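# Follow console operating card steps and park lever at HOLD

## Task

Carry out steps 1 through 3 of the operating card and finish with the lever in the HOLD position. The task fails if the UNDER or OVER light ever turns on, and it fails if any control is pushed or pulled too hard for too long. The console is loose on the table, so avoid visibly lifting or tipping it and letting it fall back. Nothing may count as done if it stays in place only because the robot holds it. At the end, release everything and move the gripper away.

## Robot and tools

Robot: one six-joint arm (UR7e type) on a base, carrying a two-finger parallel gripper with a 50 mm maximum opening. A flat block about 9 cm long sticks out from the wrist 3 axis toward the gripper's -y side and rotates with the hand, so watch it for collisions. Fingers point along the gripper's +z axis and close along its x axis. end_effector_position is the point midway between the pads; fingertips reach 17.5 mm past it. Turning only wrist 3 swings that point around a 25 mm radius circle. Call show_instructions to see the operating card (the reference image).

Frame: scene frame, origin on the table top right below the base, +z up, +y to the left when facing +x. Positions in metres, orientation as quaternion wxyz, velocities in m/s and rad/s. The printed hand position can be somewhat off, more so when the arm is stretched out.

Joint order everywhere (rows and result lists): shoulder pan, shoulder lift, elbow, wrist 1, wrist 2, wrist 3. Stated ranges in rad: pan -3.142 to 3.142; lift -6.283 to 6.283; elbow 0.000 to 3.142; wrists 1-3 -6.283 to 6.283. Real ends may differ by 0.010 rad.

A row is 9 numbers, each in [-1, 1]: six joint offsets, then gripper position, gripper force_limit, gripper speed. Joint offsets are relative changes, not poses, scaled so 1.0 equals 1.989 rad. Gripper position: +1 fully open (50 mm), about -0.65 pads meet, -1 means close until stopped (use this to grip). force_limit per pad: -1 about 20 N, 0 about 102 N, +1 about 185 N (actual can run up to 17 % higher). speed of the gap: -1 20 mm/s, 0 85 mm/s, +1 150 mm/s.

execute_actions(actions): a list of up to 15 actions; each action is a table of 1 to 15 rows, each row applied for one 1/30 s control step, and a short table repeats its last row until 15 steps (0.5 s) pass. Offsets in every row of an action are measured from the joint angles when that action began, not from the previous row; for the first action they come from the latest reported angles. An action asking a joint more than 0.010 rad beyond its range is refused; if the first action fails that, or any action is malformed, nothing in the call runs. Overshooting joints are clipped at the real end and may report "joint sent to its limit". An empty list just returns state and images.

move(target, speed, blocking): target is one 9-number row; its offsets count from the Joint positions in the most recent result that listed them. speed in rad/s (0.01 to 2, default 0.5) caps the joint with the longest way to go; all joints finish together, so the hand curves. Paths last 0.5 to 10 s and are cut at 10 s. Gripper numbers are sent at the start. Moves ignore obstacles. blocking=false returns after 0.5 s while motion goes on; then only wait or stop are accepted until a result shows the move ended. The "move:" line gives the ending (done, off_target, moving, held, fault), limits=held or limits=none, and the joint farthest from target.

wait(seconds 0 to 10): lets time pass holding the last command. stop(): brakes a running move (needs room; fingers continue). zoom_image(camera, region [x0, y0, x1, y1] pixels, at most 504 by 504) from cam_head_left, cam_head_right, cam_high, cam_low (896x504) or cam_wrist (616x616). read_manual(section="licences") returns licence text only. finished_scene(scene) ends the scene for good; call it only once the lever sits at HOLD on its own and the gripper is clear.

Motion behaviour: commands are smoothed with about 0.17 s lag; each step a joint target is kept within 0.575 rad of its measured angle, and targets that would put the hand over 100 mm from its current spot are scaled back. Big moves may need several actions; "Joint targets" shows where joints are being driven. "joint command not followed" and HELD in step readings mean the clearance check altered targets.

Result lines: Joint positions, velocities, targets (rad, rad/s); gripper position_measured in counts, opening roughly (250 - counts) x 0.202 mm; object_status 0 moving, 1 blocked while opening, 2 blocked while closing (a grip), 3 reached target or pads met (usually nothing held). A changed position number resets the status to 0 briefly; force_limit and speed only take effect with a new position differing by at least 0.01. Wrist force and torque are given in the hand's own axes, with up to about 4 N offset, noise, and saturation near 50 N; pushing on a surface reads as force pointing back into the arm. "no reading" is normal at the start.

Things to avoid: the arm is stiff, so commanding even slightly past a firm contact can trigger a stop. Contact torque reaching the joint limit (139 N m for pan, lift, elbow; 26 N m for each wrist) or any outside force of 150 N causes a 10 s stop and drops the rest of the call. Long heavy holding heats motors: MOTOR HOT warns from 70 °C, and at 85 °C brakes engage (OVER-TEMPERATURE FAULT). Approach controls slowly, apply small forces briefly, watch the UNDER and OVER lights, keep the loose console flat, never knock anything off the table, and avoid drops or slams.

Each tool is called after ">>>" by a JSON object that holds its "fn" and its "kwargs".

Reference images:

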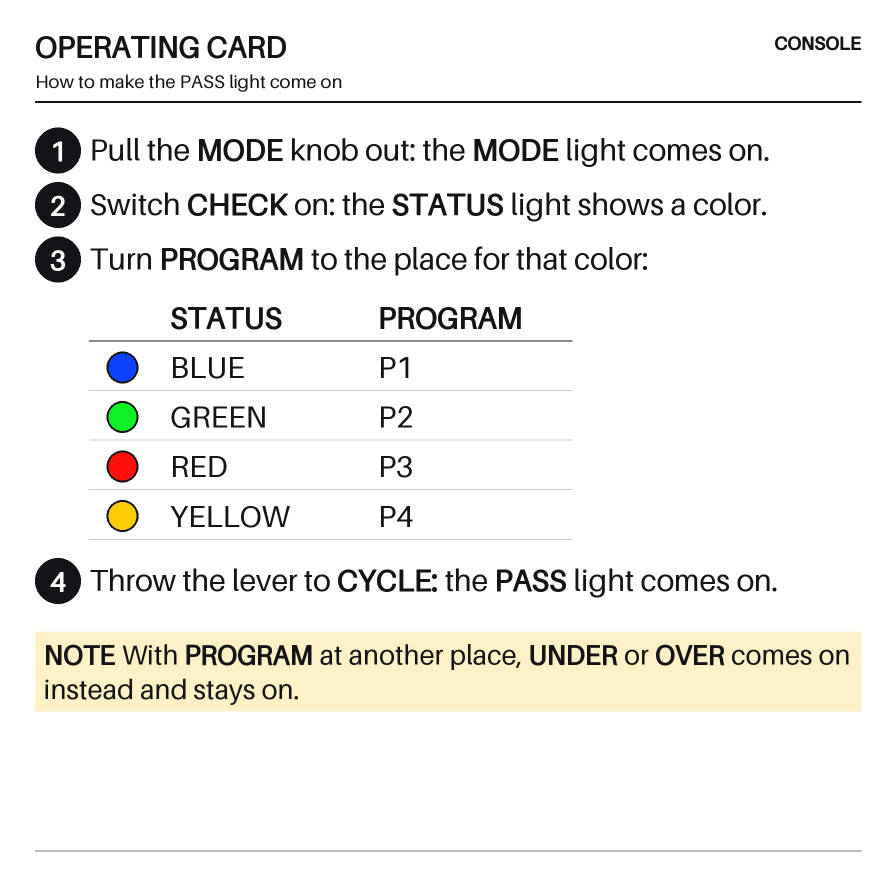

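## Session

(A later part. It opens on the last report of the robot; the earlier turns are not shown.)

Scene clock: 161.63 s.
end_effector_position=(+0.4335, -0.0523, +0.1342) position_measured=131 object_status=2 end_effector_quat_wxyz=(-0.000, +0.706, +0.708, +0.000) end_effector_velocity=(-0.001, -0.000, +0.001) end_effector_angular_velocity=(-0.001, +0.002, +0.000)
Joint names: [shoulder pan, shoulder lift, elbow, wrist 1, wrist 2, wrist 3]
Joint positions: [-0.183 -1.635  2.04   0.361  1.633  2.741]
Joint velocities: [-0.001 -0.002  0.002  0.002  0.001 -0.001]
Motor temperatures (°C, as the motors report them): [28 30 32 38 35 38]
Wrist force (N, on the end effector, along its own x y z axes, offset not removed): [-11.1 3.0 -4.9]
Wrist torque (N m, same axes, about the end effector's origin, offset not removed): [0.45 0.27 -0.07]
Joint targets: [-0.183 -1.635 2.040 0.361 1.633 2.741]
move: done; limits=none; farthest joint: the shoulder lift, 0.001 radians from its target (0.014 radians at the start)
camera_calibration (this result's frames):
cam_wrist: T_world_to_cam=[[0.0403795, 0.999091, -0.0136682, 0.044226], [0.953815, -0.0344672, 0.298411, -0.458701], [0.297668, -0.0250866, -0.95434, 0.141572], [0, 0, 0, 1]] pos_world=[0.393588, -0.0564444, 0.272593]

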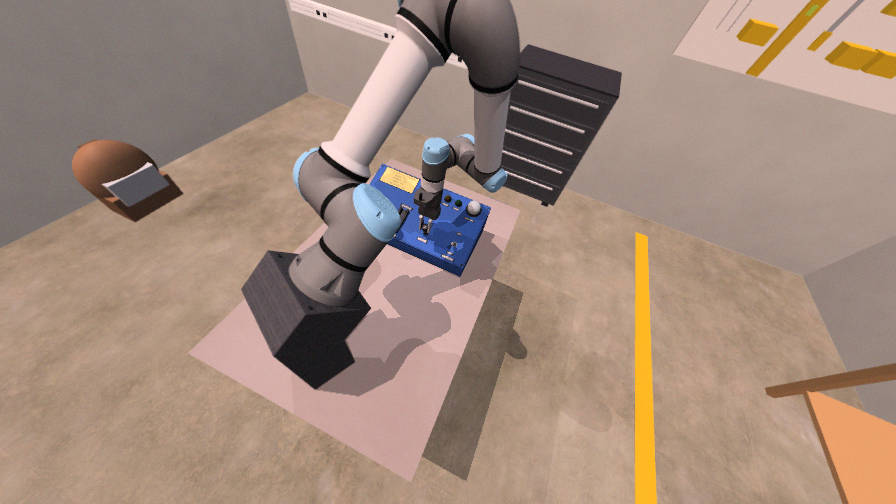

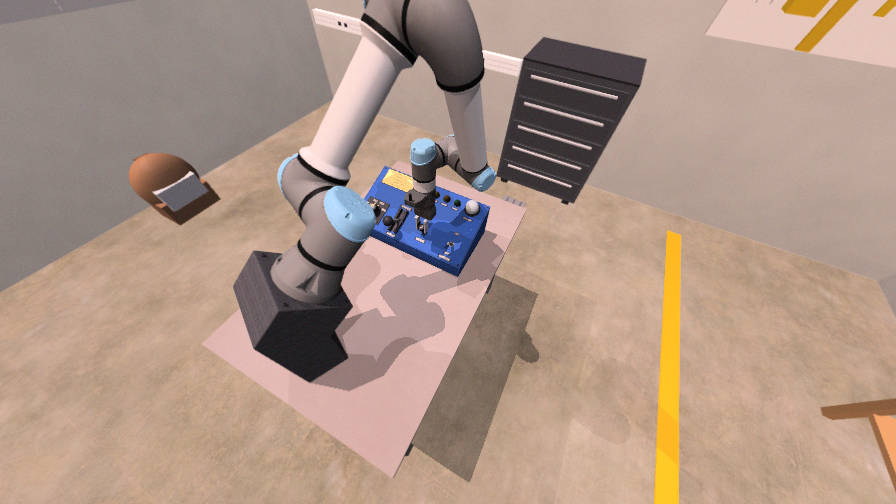

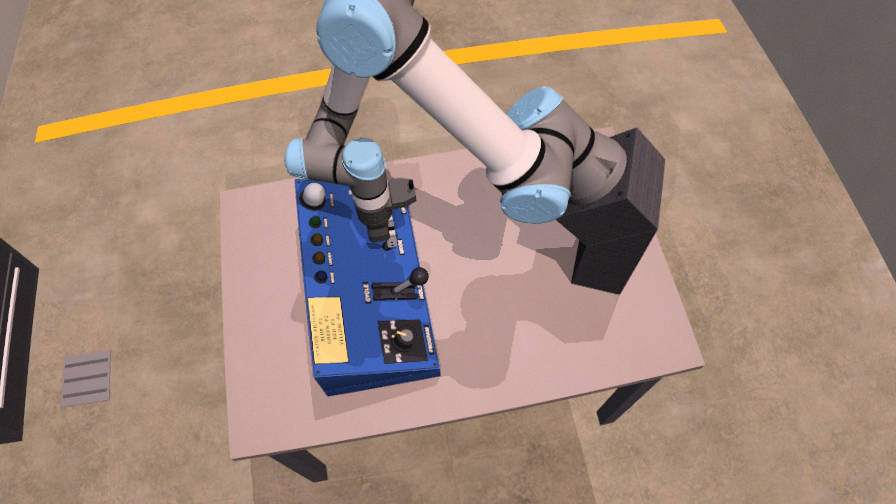

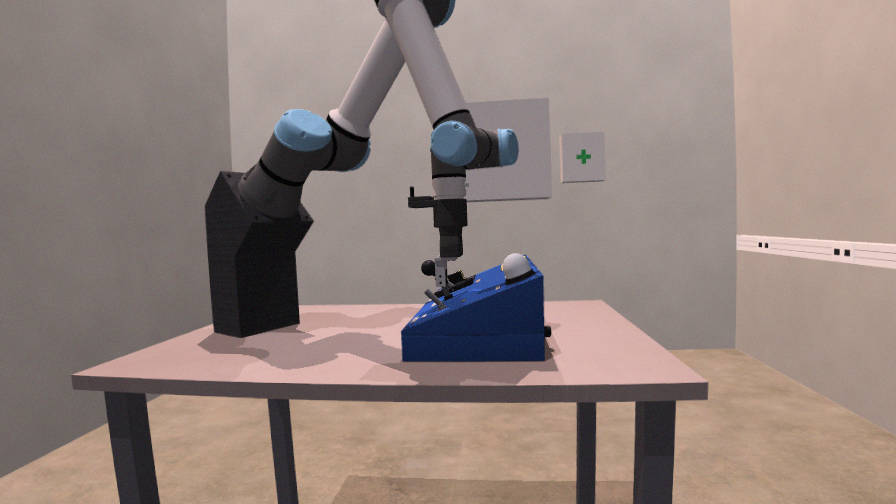

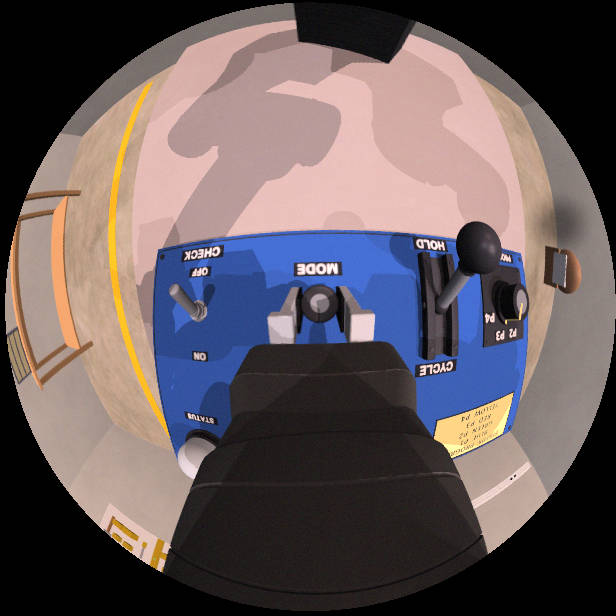

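>>> {"fn": "execute_actions", "kwargs": {"actions": [[[-0.0001,-0.0014,0.0007,0.0007,-0.0001,-0.0001,-1,-0.5,0],[-0.0002,-0.0027,0.0014,0.0013,-0.0002,-0.0002,-1,-0.5,0],[-0.0004,-0.0041,0.0021,0.002,-0.0003,-0.0003,-1,-0.5,0],[-0.0004,-0.0041,0.0021,0.002,-0.0003,-0.0003,-1,-0.5,0],[-0.0004,-0.0041,0.0021,0.002,-0.0003,-0.0003,-1,-0.5,0],[-0.0004,-0.0041,0.0021,0.002,-0.0003,-0.0003,-1,-0.5,0],[-0.0004,-0.0041,0.0021,0.002,-0.0003,-0.0003,-1,-0.5,0],[-0.0004,-0.0041,0.0021,0.002,-0.0003,-0.0003,-1,-0.5,0],[-0.0004,-0.0041,0.0021,0.002,-0.0003,-0.0003,1,-0.5,0.5]]]}}

>>> {"fn": "zoom_image", "kwargs": {"camera": "cam_wrist", "region": [140, 230, 380, 370]}}

Scene clock: 169.47 s.
end_effector_position=(+0.4324, -0.0521, +0.1370) position_measured=7 object_status=0 end_effector_quat_wxyz=(-0.000, +0.706, +0.708, +0.000) end_effector_velocity=(-0.000, -0.000, +0.000) end_effector_angular_velocity=(-0.001, +0.000, -0.000)
Joint names: [shoulder pan, shoulder lift, elbow, wrist 1, wrist 2, wrist 3]
Joint positions: [-0.183 -1.643  2.044  0.365  1.632  2.741]
Joint velocities: [-0.001 -0.001  0.001  0.     0.    -0.001]
Motor temperatures (°C, as the motors report them): [28 30 32 38 35 38]
Wrist force (N, on the end effector, along its own x y z axes, offset not removed): [-2.2 2.5 1.4]
Wrist torque (N m, same axes, about the end effector's origin, offset not removed): [0.56 0.59 -0.07]
Joint targets: [-0.183 -1.643 2.044 0.365 1.632 2.741]
Step readings (joint positions):
0: [-0.183 -1.635 2.040 0.361 1.633 2.741]
1: [-0.183 -1.635 2.040 0.361 1.633 2.741]
2: [-0.183 -1.636 2.040 0.361 1.633 2.741]
4: [-0.183 -1.639 2.042 0.363 1.633 2.741]
8: [-0.183 -1.642 2.043 0.364 1.632 2.741]
15: Joint positions above
camera_calibration (this result's frames):
cam_wrist: T_world_to_cam=[[0.0403013, 0.999099, -0.0133343, 0.0441391], [0.953814, -0.034492, 0.298411, -0.458464], [0.297682, -0.0247448, -0.954344, 0.144557], [0, 0, 0, 1]] pos_world=[0.392479, -0.0563357, 0.275356]

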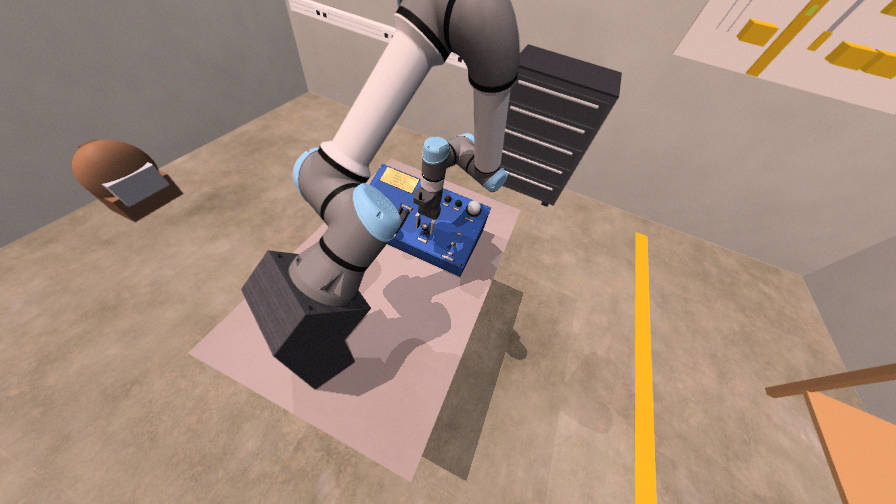

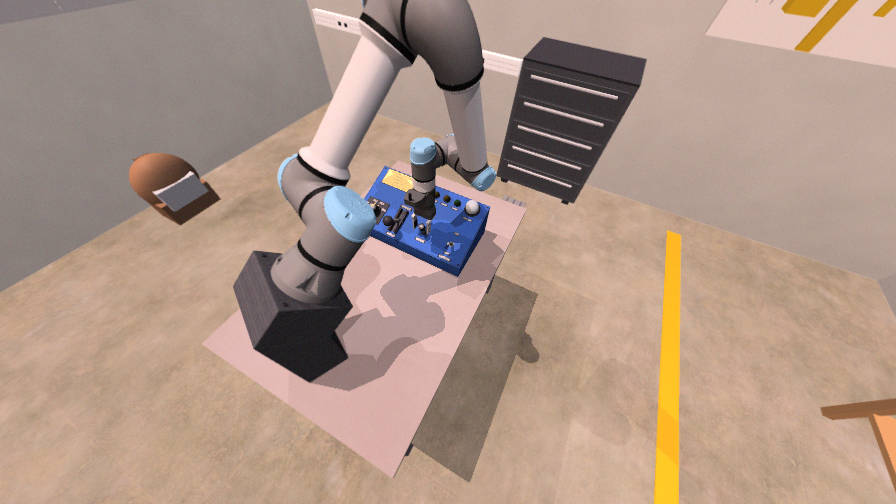

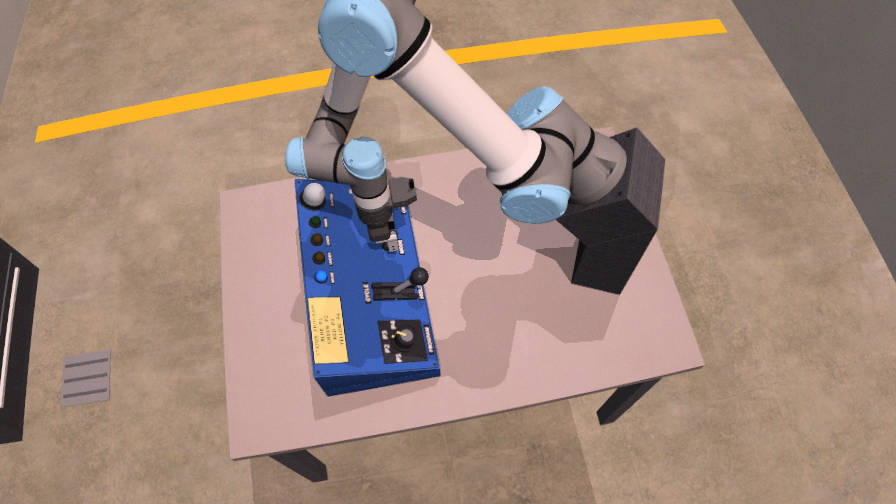

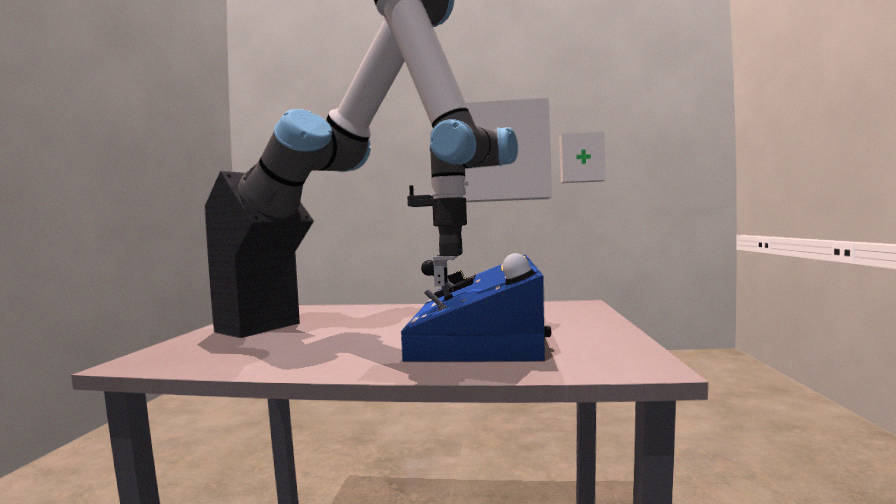

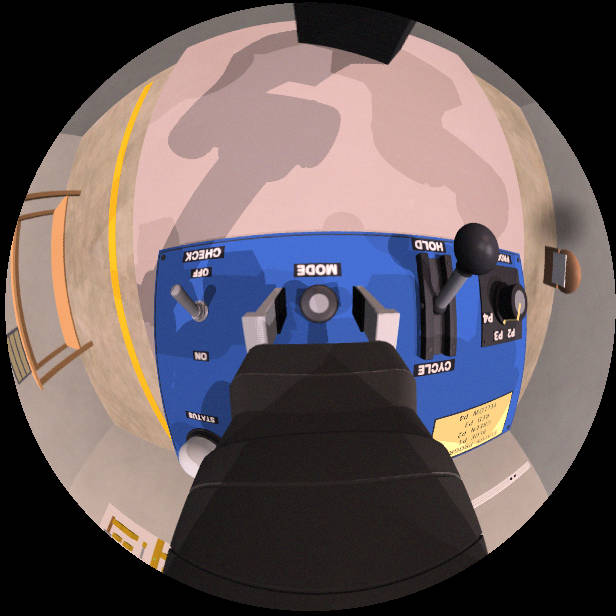

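Region (140, 230, 380, 370) of cam_wrist's 616x616 image, scaled by 2.100, with more detail than that image has; it fills the top 294 rows of this view, and the rest is white.

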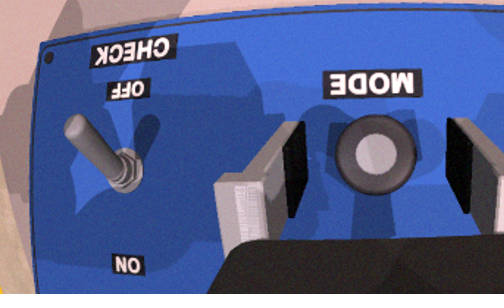

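>>> {"fn": "move", "kwargs": {"target": [-0.0344,-0.0395,0.063,-0.0246,-0.0249,-0.0236,1,0,0], "speed": 0.4}}

>>> {"fn": "move", "kwargs": {"target": [-0.2049,0.01,-0.0369,0.0464,-0.1463,-0.1454,-1,-0.5,0], "speed": 0.7}}

>>> {"fn": "zoom_image", "kwargs": {"camera": "cam_low", "region": [390, 235, 490, 335]}}

Scene clock: 202.93 s.
end_effector_position=(+0.3923, -0.0524, +0.1448) position_measured=3 object_status=3 end_effector_quat_wxyz=(+0.000, +0.706, +0.708, +0.001) end_effector_velocity=(-0.001, -0.000, +0.001) end_effector_angular_velocity=(-0.002, +0.000, +0.001)
Joint names: [shoulder pan, shoulder lift, elbow, wrist 1, wrist 2, wrist 3]
Joint positions: [-0.252 -1.721  2.169  0.316  1.582  2.694]
Joint velocities: [-0.001 -0.003  0.003 -0.001  0.002 -0.002]
Motor temperatures (°C, as the motors report them): [28 30 32 38 35 38]
Wrist force (N, on the end effector, along its own x y z axes, offset not removed): [1.9 0.6 0.2]
Wrist torque (N m, same axes, about the end effector's origin, offset not removed): [0.32 -0.19 -0.08]
Joint targets: [-0.252 -1.722 2.169 0.316 1.582 2.694]
move: done; limits=none; farthest joint: the shoulder pan, 0.000 radians from its target (0.068 radians at the start)
camera_calibration (this result's frames):
cam_wrist: T_world_to_cam=[[0.0407643, 0.999079, -0.0133987, 0.0460374], [0.953652, -0.0349025, 0.298881, -0.422611], [0.298138, -0.0249614, -0.954196, 0.163716], [0, 0, 0, 1]] pos_world=[0.352337, -0.0566587, 0.283144]

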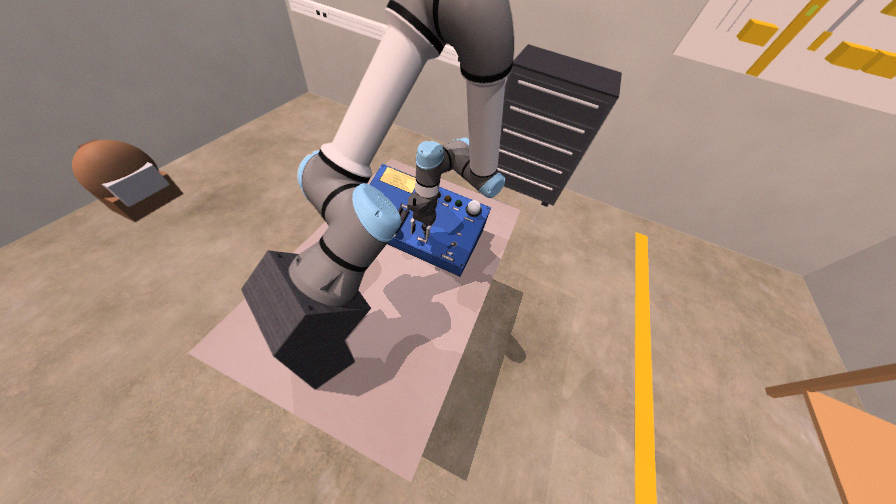

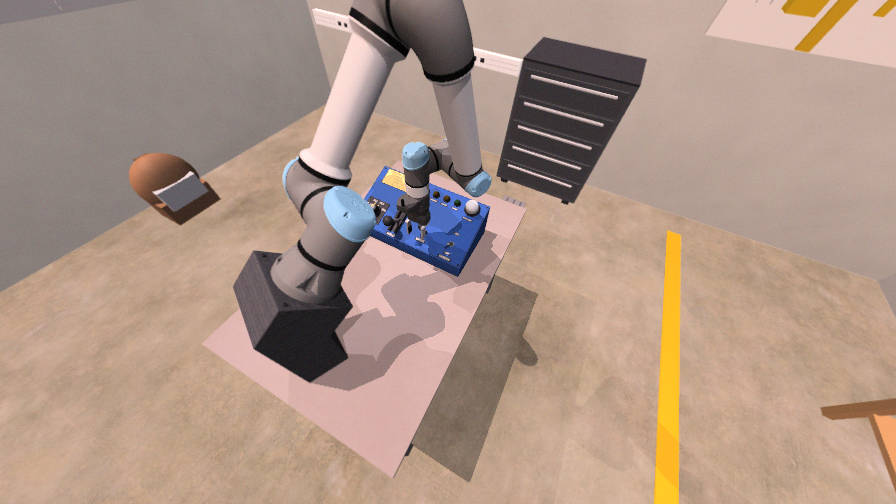

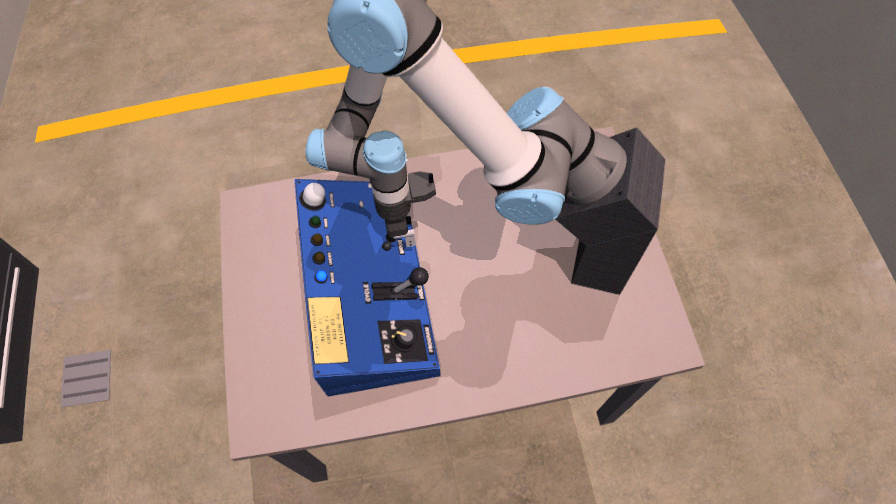

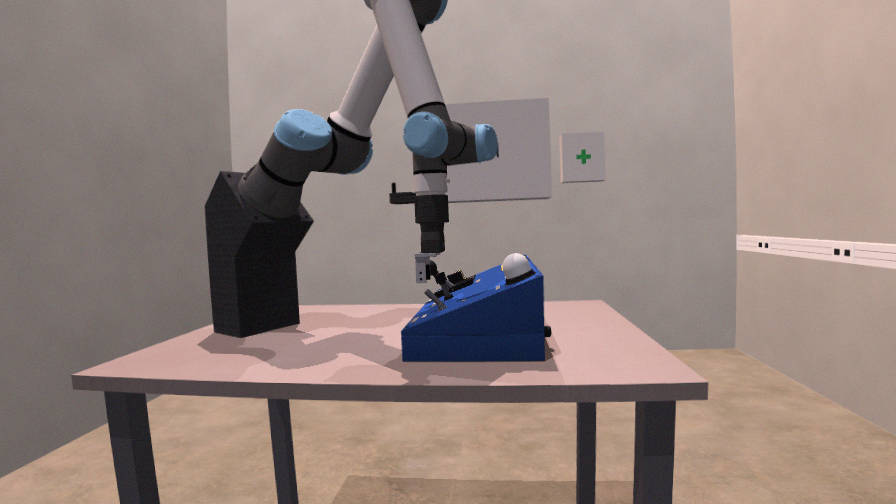

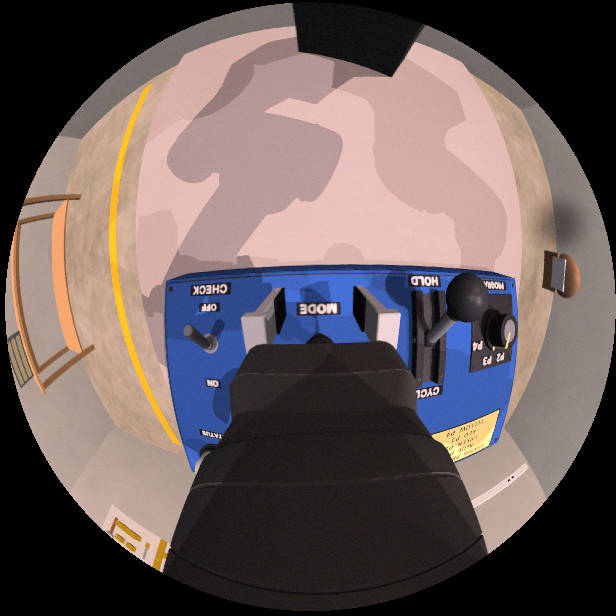

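Scene clock: 204.13 s.
end_effector_position=(+0.3925, -0.1676, +0.1249) position_measured=252 object_status=3 end_effector_quat_wxyz=(+0.000, +0.706, +0.708, +0.001) end_effector_velocity=(-0.000, +0.000, +0.000) end_effector_angular_velocity=(+0.000, -0.001, +0.000)
Joint names: [shoulder pan, shoulder lift, elbow, wrist 1, wrist 2, wrist 3]
Joint positions: [-0.659 -1.702  2.096  0.408  1.291  2.405]
Joint velocities: [-0.001 -0.     0.001 -0.    -0.001 -0.001]
Motor temperatures (°C, as the motors report them): [28 30 32 38 35 38]
Wrist force (N, on the end effector, along its own x y z axes, offset not removed): [-0.6 1.0 -1.2]
Wrist torque (N m, same axes, about the end effector's origin, offset not removed): [0.14 0.21 -0.12]
Joint targets: [-0.659 -1.702 2.096 0.408 1.291 2.405]
move: done; limits=none; farthest joint: the shoulder pan, 0.000 radians from its target (0.408 radians at the start)
camera_calibration (this result's frames):
cam_wrist: T_world_to_cam=[[0.0404718, 0.999087, -0.0136652, 0.160973], [0.953555, -0.0345346, 0.299232, -0.420806], [0.298487, -0.025141, -0.954083, 0.141642], [0, 0, 0, 1]] pos_world=[0.352468, -0.171797, 0.263256]

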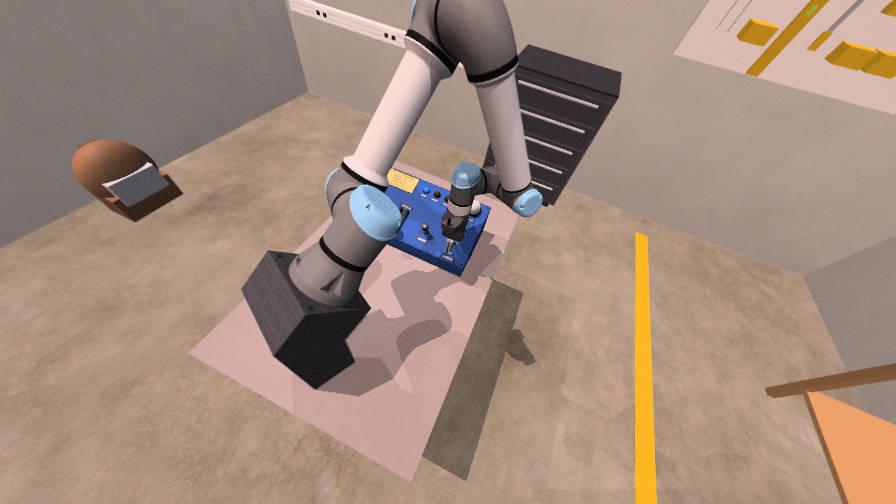

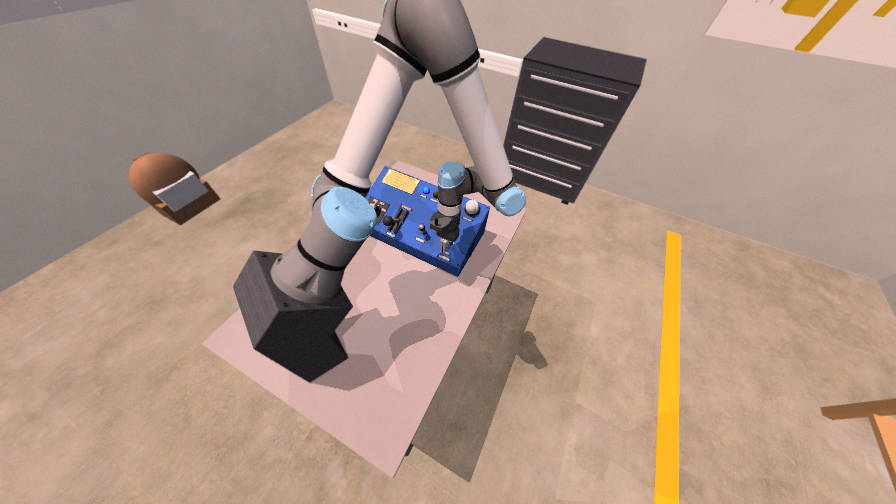

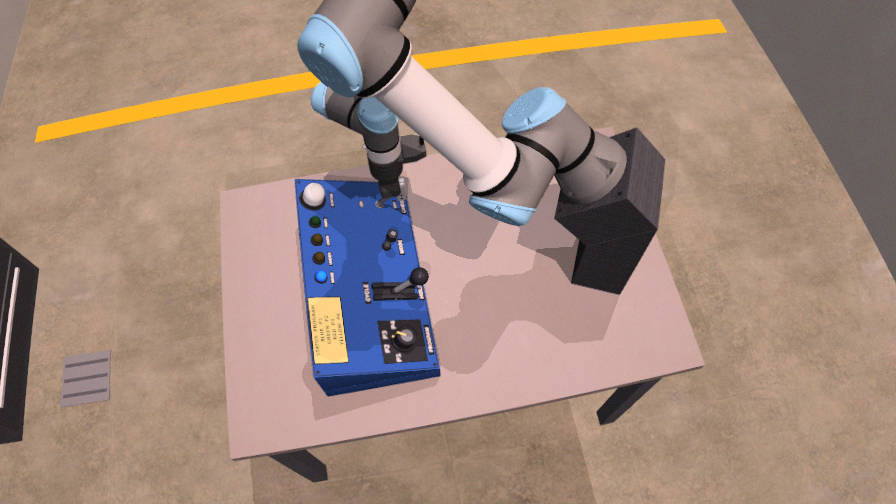

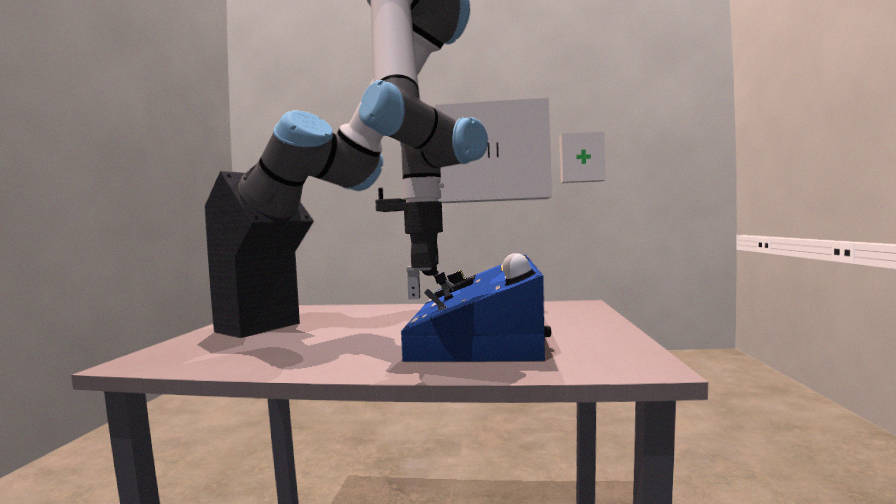

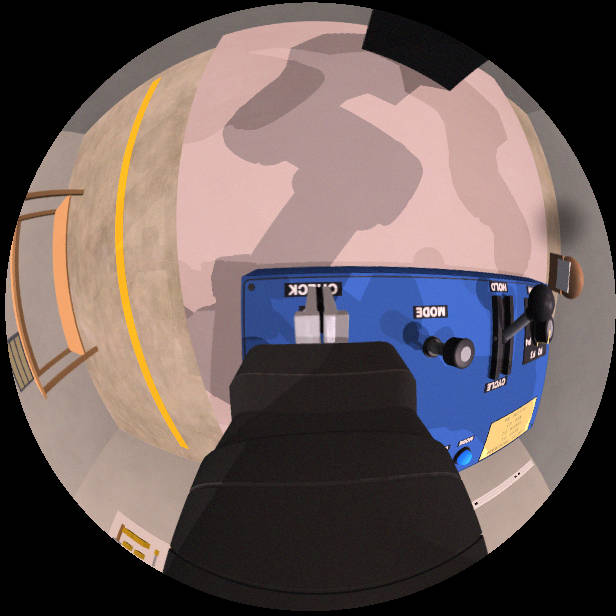

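Region (390, 235, 490, 335) of cam_low's 896x504 image, scaled by 5.040, with more detail than that image has.

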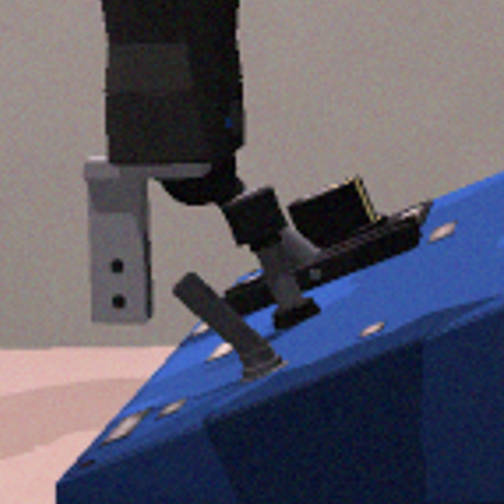

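>>> {"fn": "execute_actions", "kwargs": {"actions": [[[0.0006,0.0013,-0.0035,0.0022,0.0004,0.0004,-1,-0.5,0],[0.0006,0.0013,-0.0035,0.0022,0.0004,0.0004,-1,-0.5,0],[0.0012,0.0025,-0.007,0.0044,0.0008,0.0009,-1,-0.5,0],[0.0012,0.0025,-0.007,0.0044,0.0008,0.0009,-1,-0.5,0],[0.0018,0.0038,-0.0105,0.0066,0.0012,0.0013,-1,-0.5,0],[0.0018,0.0038,-0.0105,0.0066,0.0012,0.0013,-1,-0.5,0],[0.0024,0.0051,-0.0141,0.0088,0.0016,0.0018,-1,-0.5,0]],[[0.002,-0.0019,-0.0033,0.0048,0.0014,0.0015,-1,-0.5,0],[0.002,-0.0019,-0.0033,0.0048,0.0014,0.0015,-1,-0.5,0],[0.0039,-0.0038,-0.0066,0.0097,0.0027,0.003,-1,-0.5,0],[0.0039,-0.0038,-0.0066,0.0097,0.0027,0.003,-1,-0.5,0],[0.0058,-0.0057,-0.0099,0.0145,0.0041,0.0044,-1,-0.5,0],[0.0058,-0.0057,-0.0099,0.0145,0.0041,0.0044,-1,-0.5,0],[0.0078,-0.0076,-0.0132,0.0194,0.0055,0.0059,-1,-0.5,0]],[[0.0048,0.001,-0.006,0.0042,0.0034,0.0035,-1,-0.5,0],[0.0048,0.001,-0.006,0.0042,0.0034,0.0035,-1,-0.5,0],[0.0096,0.0019,-0.012,0.0083,0.0067,0.0071,-1,-0.5,0],[0.0096,0.0019,-0.012,0.0083,0.0067,0.0071,-1,-0.5,0],[0.0145,0.0028,-0.018,0.0125,0.0101,0.0106,-1,-0.5,0],[0.0145,0.0028,-0.018,0.0125,0.0101,0.0106,-1,-0.5,0],[0.0193,0.0038,-0.024,0.0167,0.0135,0.0142,-1,-0.5,0]]]}}

>>> {"fn": "zoom_image", "kwargs": {"camera": "cam_low", "region": [390, 235, 490, 335]}}

>>> {"fn": "zoom_image", "kwargs": {"camera": "cam_high", "region": [360, 300, 450, 380]}}

Scene clock: 229.80 s.
end_effector_position=(+0.4271, -0.1728, +0.1411) position_measured=252 object_status=3 end_effector_quat_wxyz=(-0.000, +0.706, +0.708, +0.001) end_effector_velocity=(+0.004, +0.001, +0.001) end_effector_angular_velocity=(+0.002, -0.001, -0.001)
Joint names: [shoulder pan, shoulder lift, elbow, wrist 1, wrist 2, wrist 3]
Joint positions: [-0.601 -1.699  1.995  0.496  1.332  2.448]
Joint velocities: [ 0.009  0.003 -0.01   0.007  0.004  0.008]
Motor temperatures (°C, as the motors report them): [28 30 32 38 35 38]
Wrist force (N, on the end effector, along its own x y z axes, offset not removed): [0.0 1.9 0.7]
Wrist torque (N m, same axes, about the end effector's origin, offset not removed): [0.42 0.14 -0.09]
Joint targets: [-0.601 -1.699 1.994 0.496 1.332 2.448]
Step readings (joint positions; steps 1 to 15: 1st action; 16 to 30: 2nd action; 31 to 45: 3rd action):
0: [-0.659 -1.702 2.096 0.408 1.291 2.405]
1: [-0.659 -1.701 2.095 0.408 1.291 2.405]
2: [-0.659 -1.701 2.094 0.409 1.291 2.405]
4: [-0.658 -1.699 2.089 0.412 1.292 2.405]
8: [-0.656 -1.695 2.077 0.420 1.294 2.407]
15: [-0.654 -1.692 2.068 0.425 1.295 2.408]
16: [-0.654 -1.692 2.068 0.426 1.295 2.409]
17: [-0.653 -1.692 2.066 0.428 1.295 2.409]
19: [-0.651 -1.695 2.062 0.434 1.297 2.411]
23: [-0.644 -1.702 2.050 0.451 1.302 2.416]
30: [-0.639 -1.706 2.042 0.463 1.305 2.420]
31: [-0.639 -1.706 2.042 0.464 1.306 2.420]
32: [-0.637 -1.706 2.039 0.466 1.307 2.422]
34: [-0.630 -1.705 2.031 0.471 1.312 2.427]
38: [-0.613 -1.701 2.010 0.486 1.324 2.439]
45: Joint positions above
camera_calibration (this result's frames):
cam_wrist: T_world_to_cam=[[0.0408739, 0.999079, -0.0130869, 0.164716], [0.953746, -0.0351085, 0.298556, -0.458943], [0.297821, -0.0246848, -0.954302, 0.147052], [0, 0, 0, 1]] pos_world=[0.387187, -0.177047, 0.279508]

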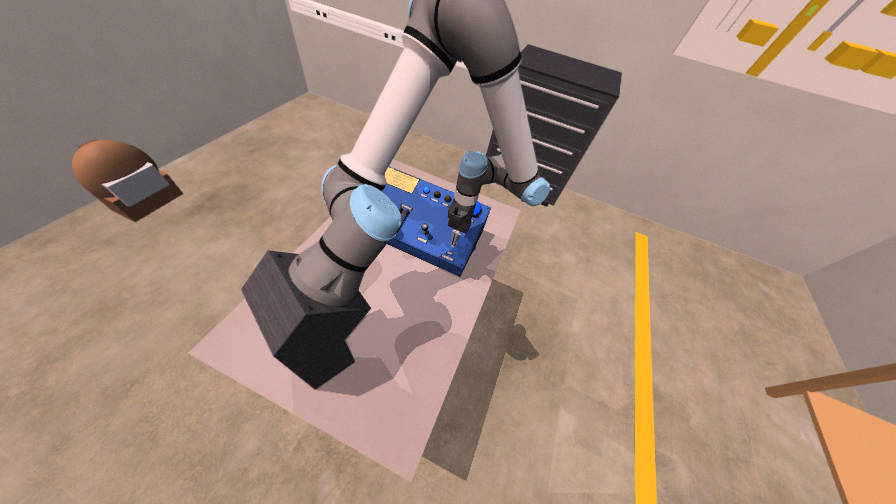

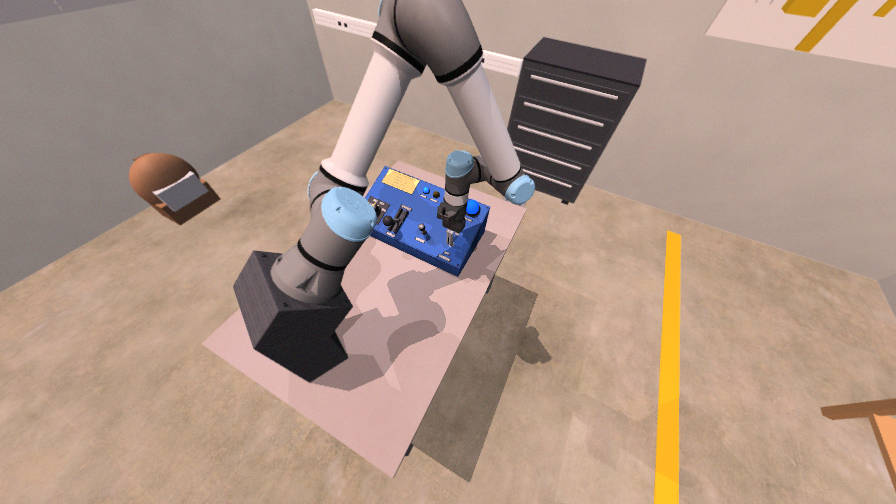

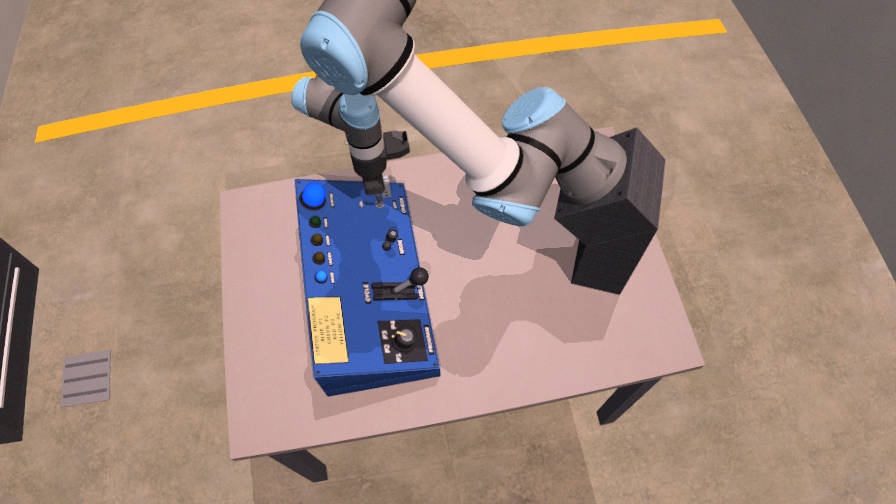

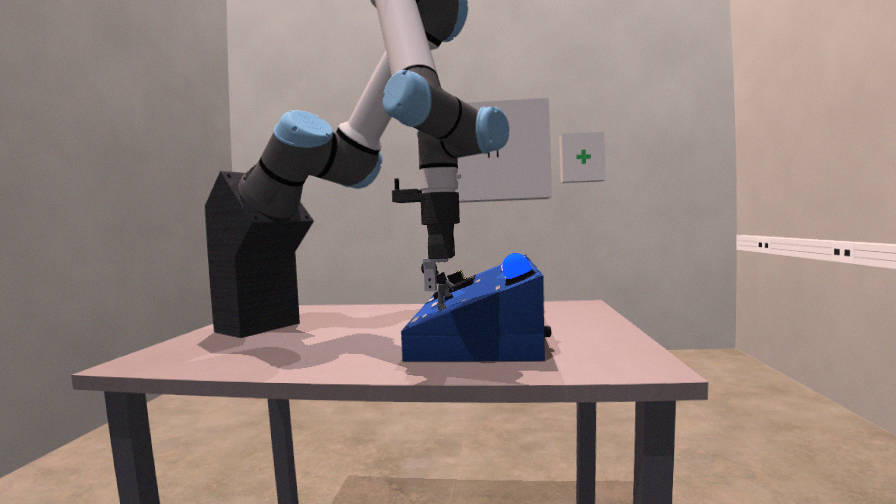

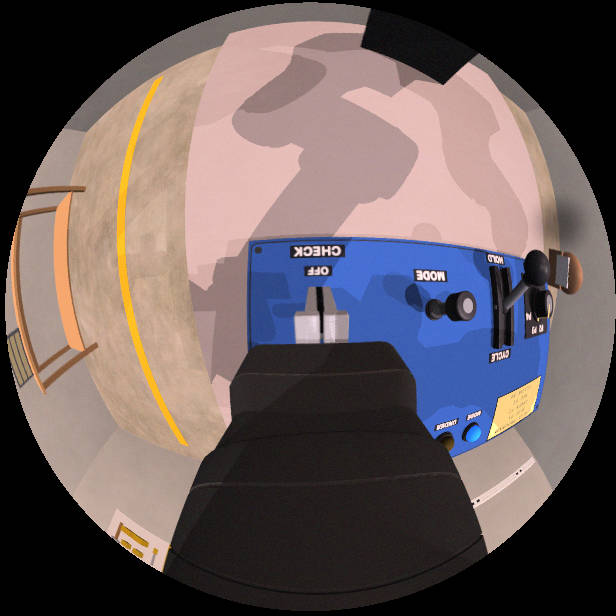

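Region (390, 235, 490, 335) of cam_low's 896x504 image, scaled by 5.040, with more detail than that image has.

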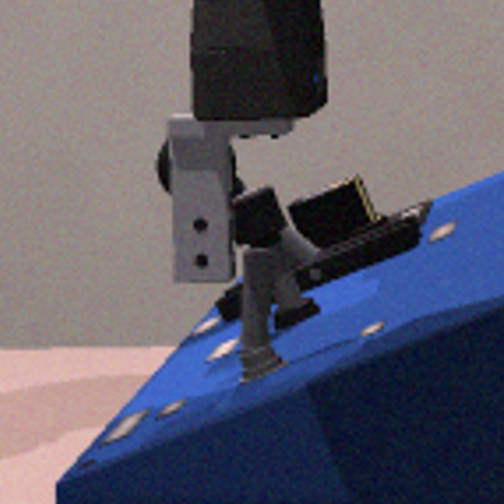

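Region (360, 300, 450, 380) of cam_high's 896x504 image, scaled by 5.600, with more detail than that image has.

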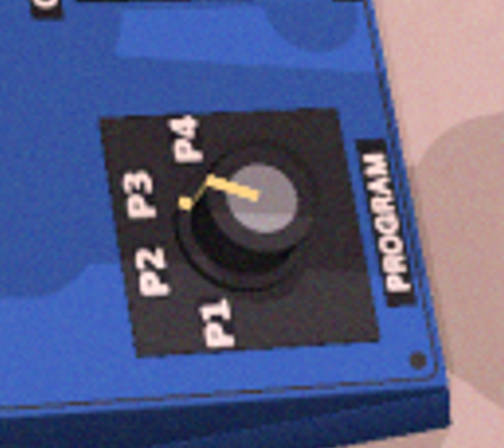

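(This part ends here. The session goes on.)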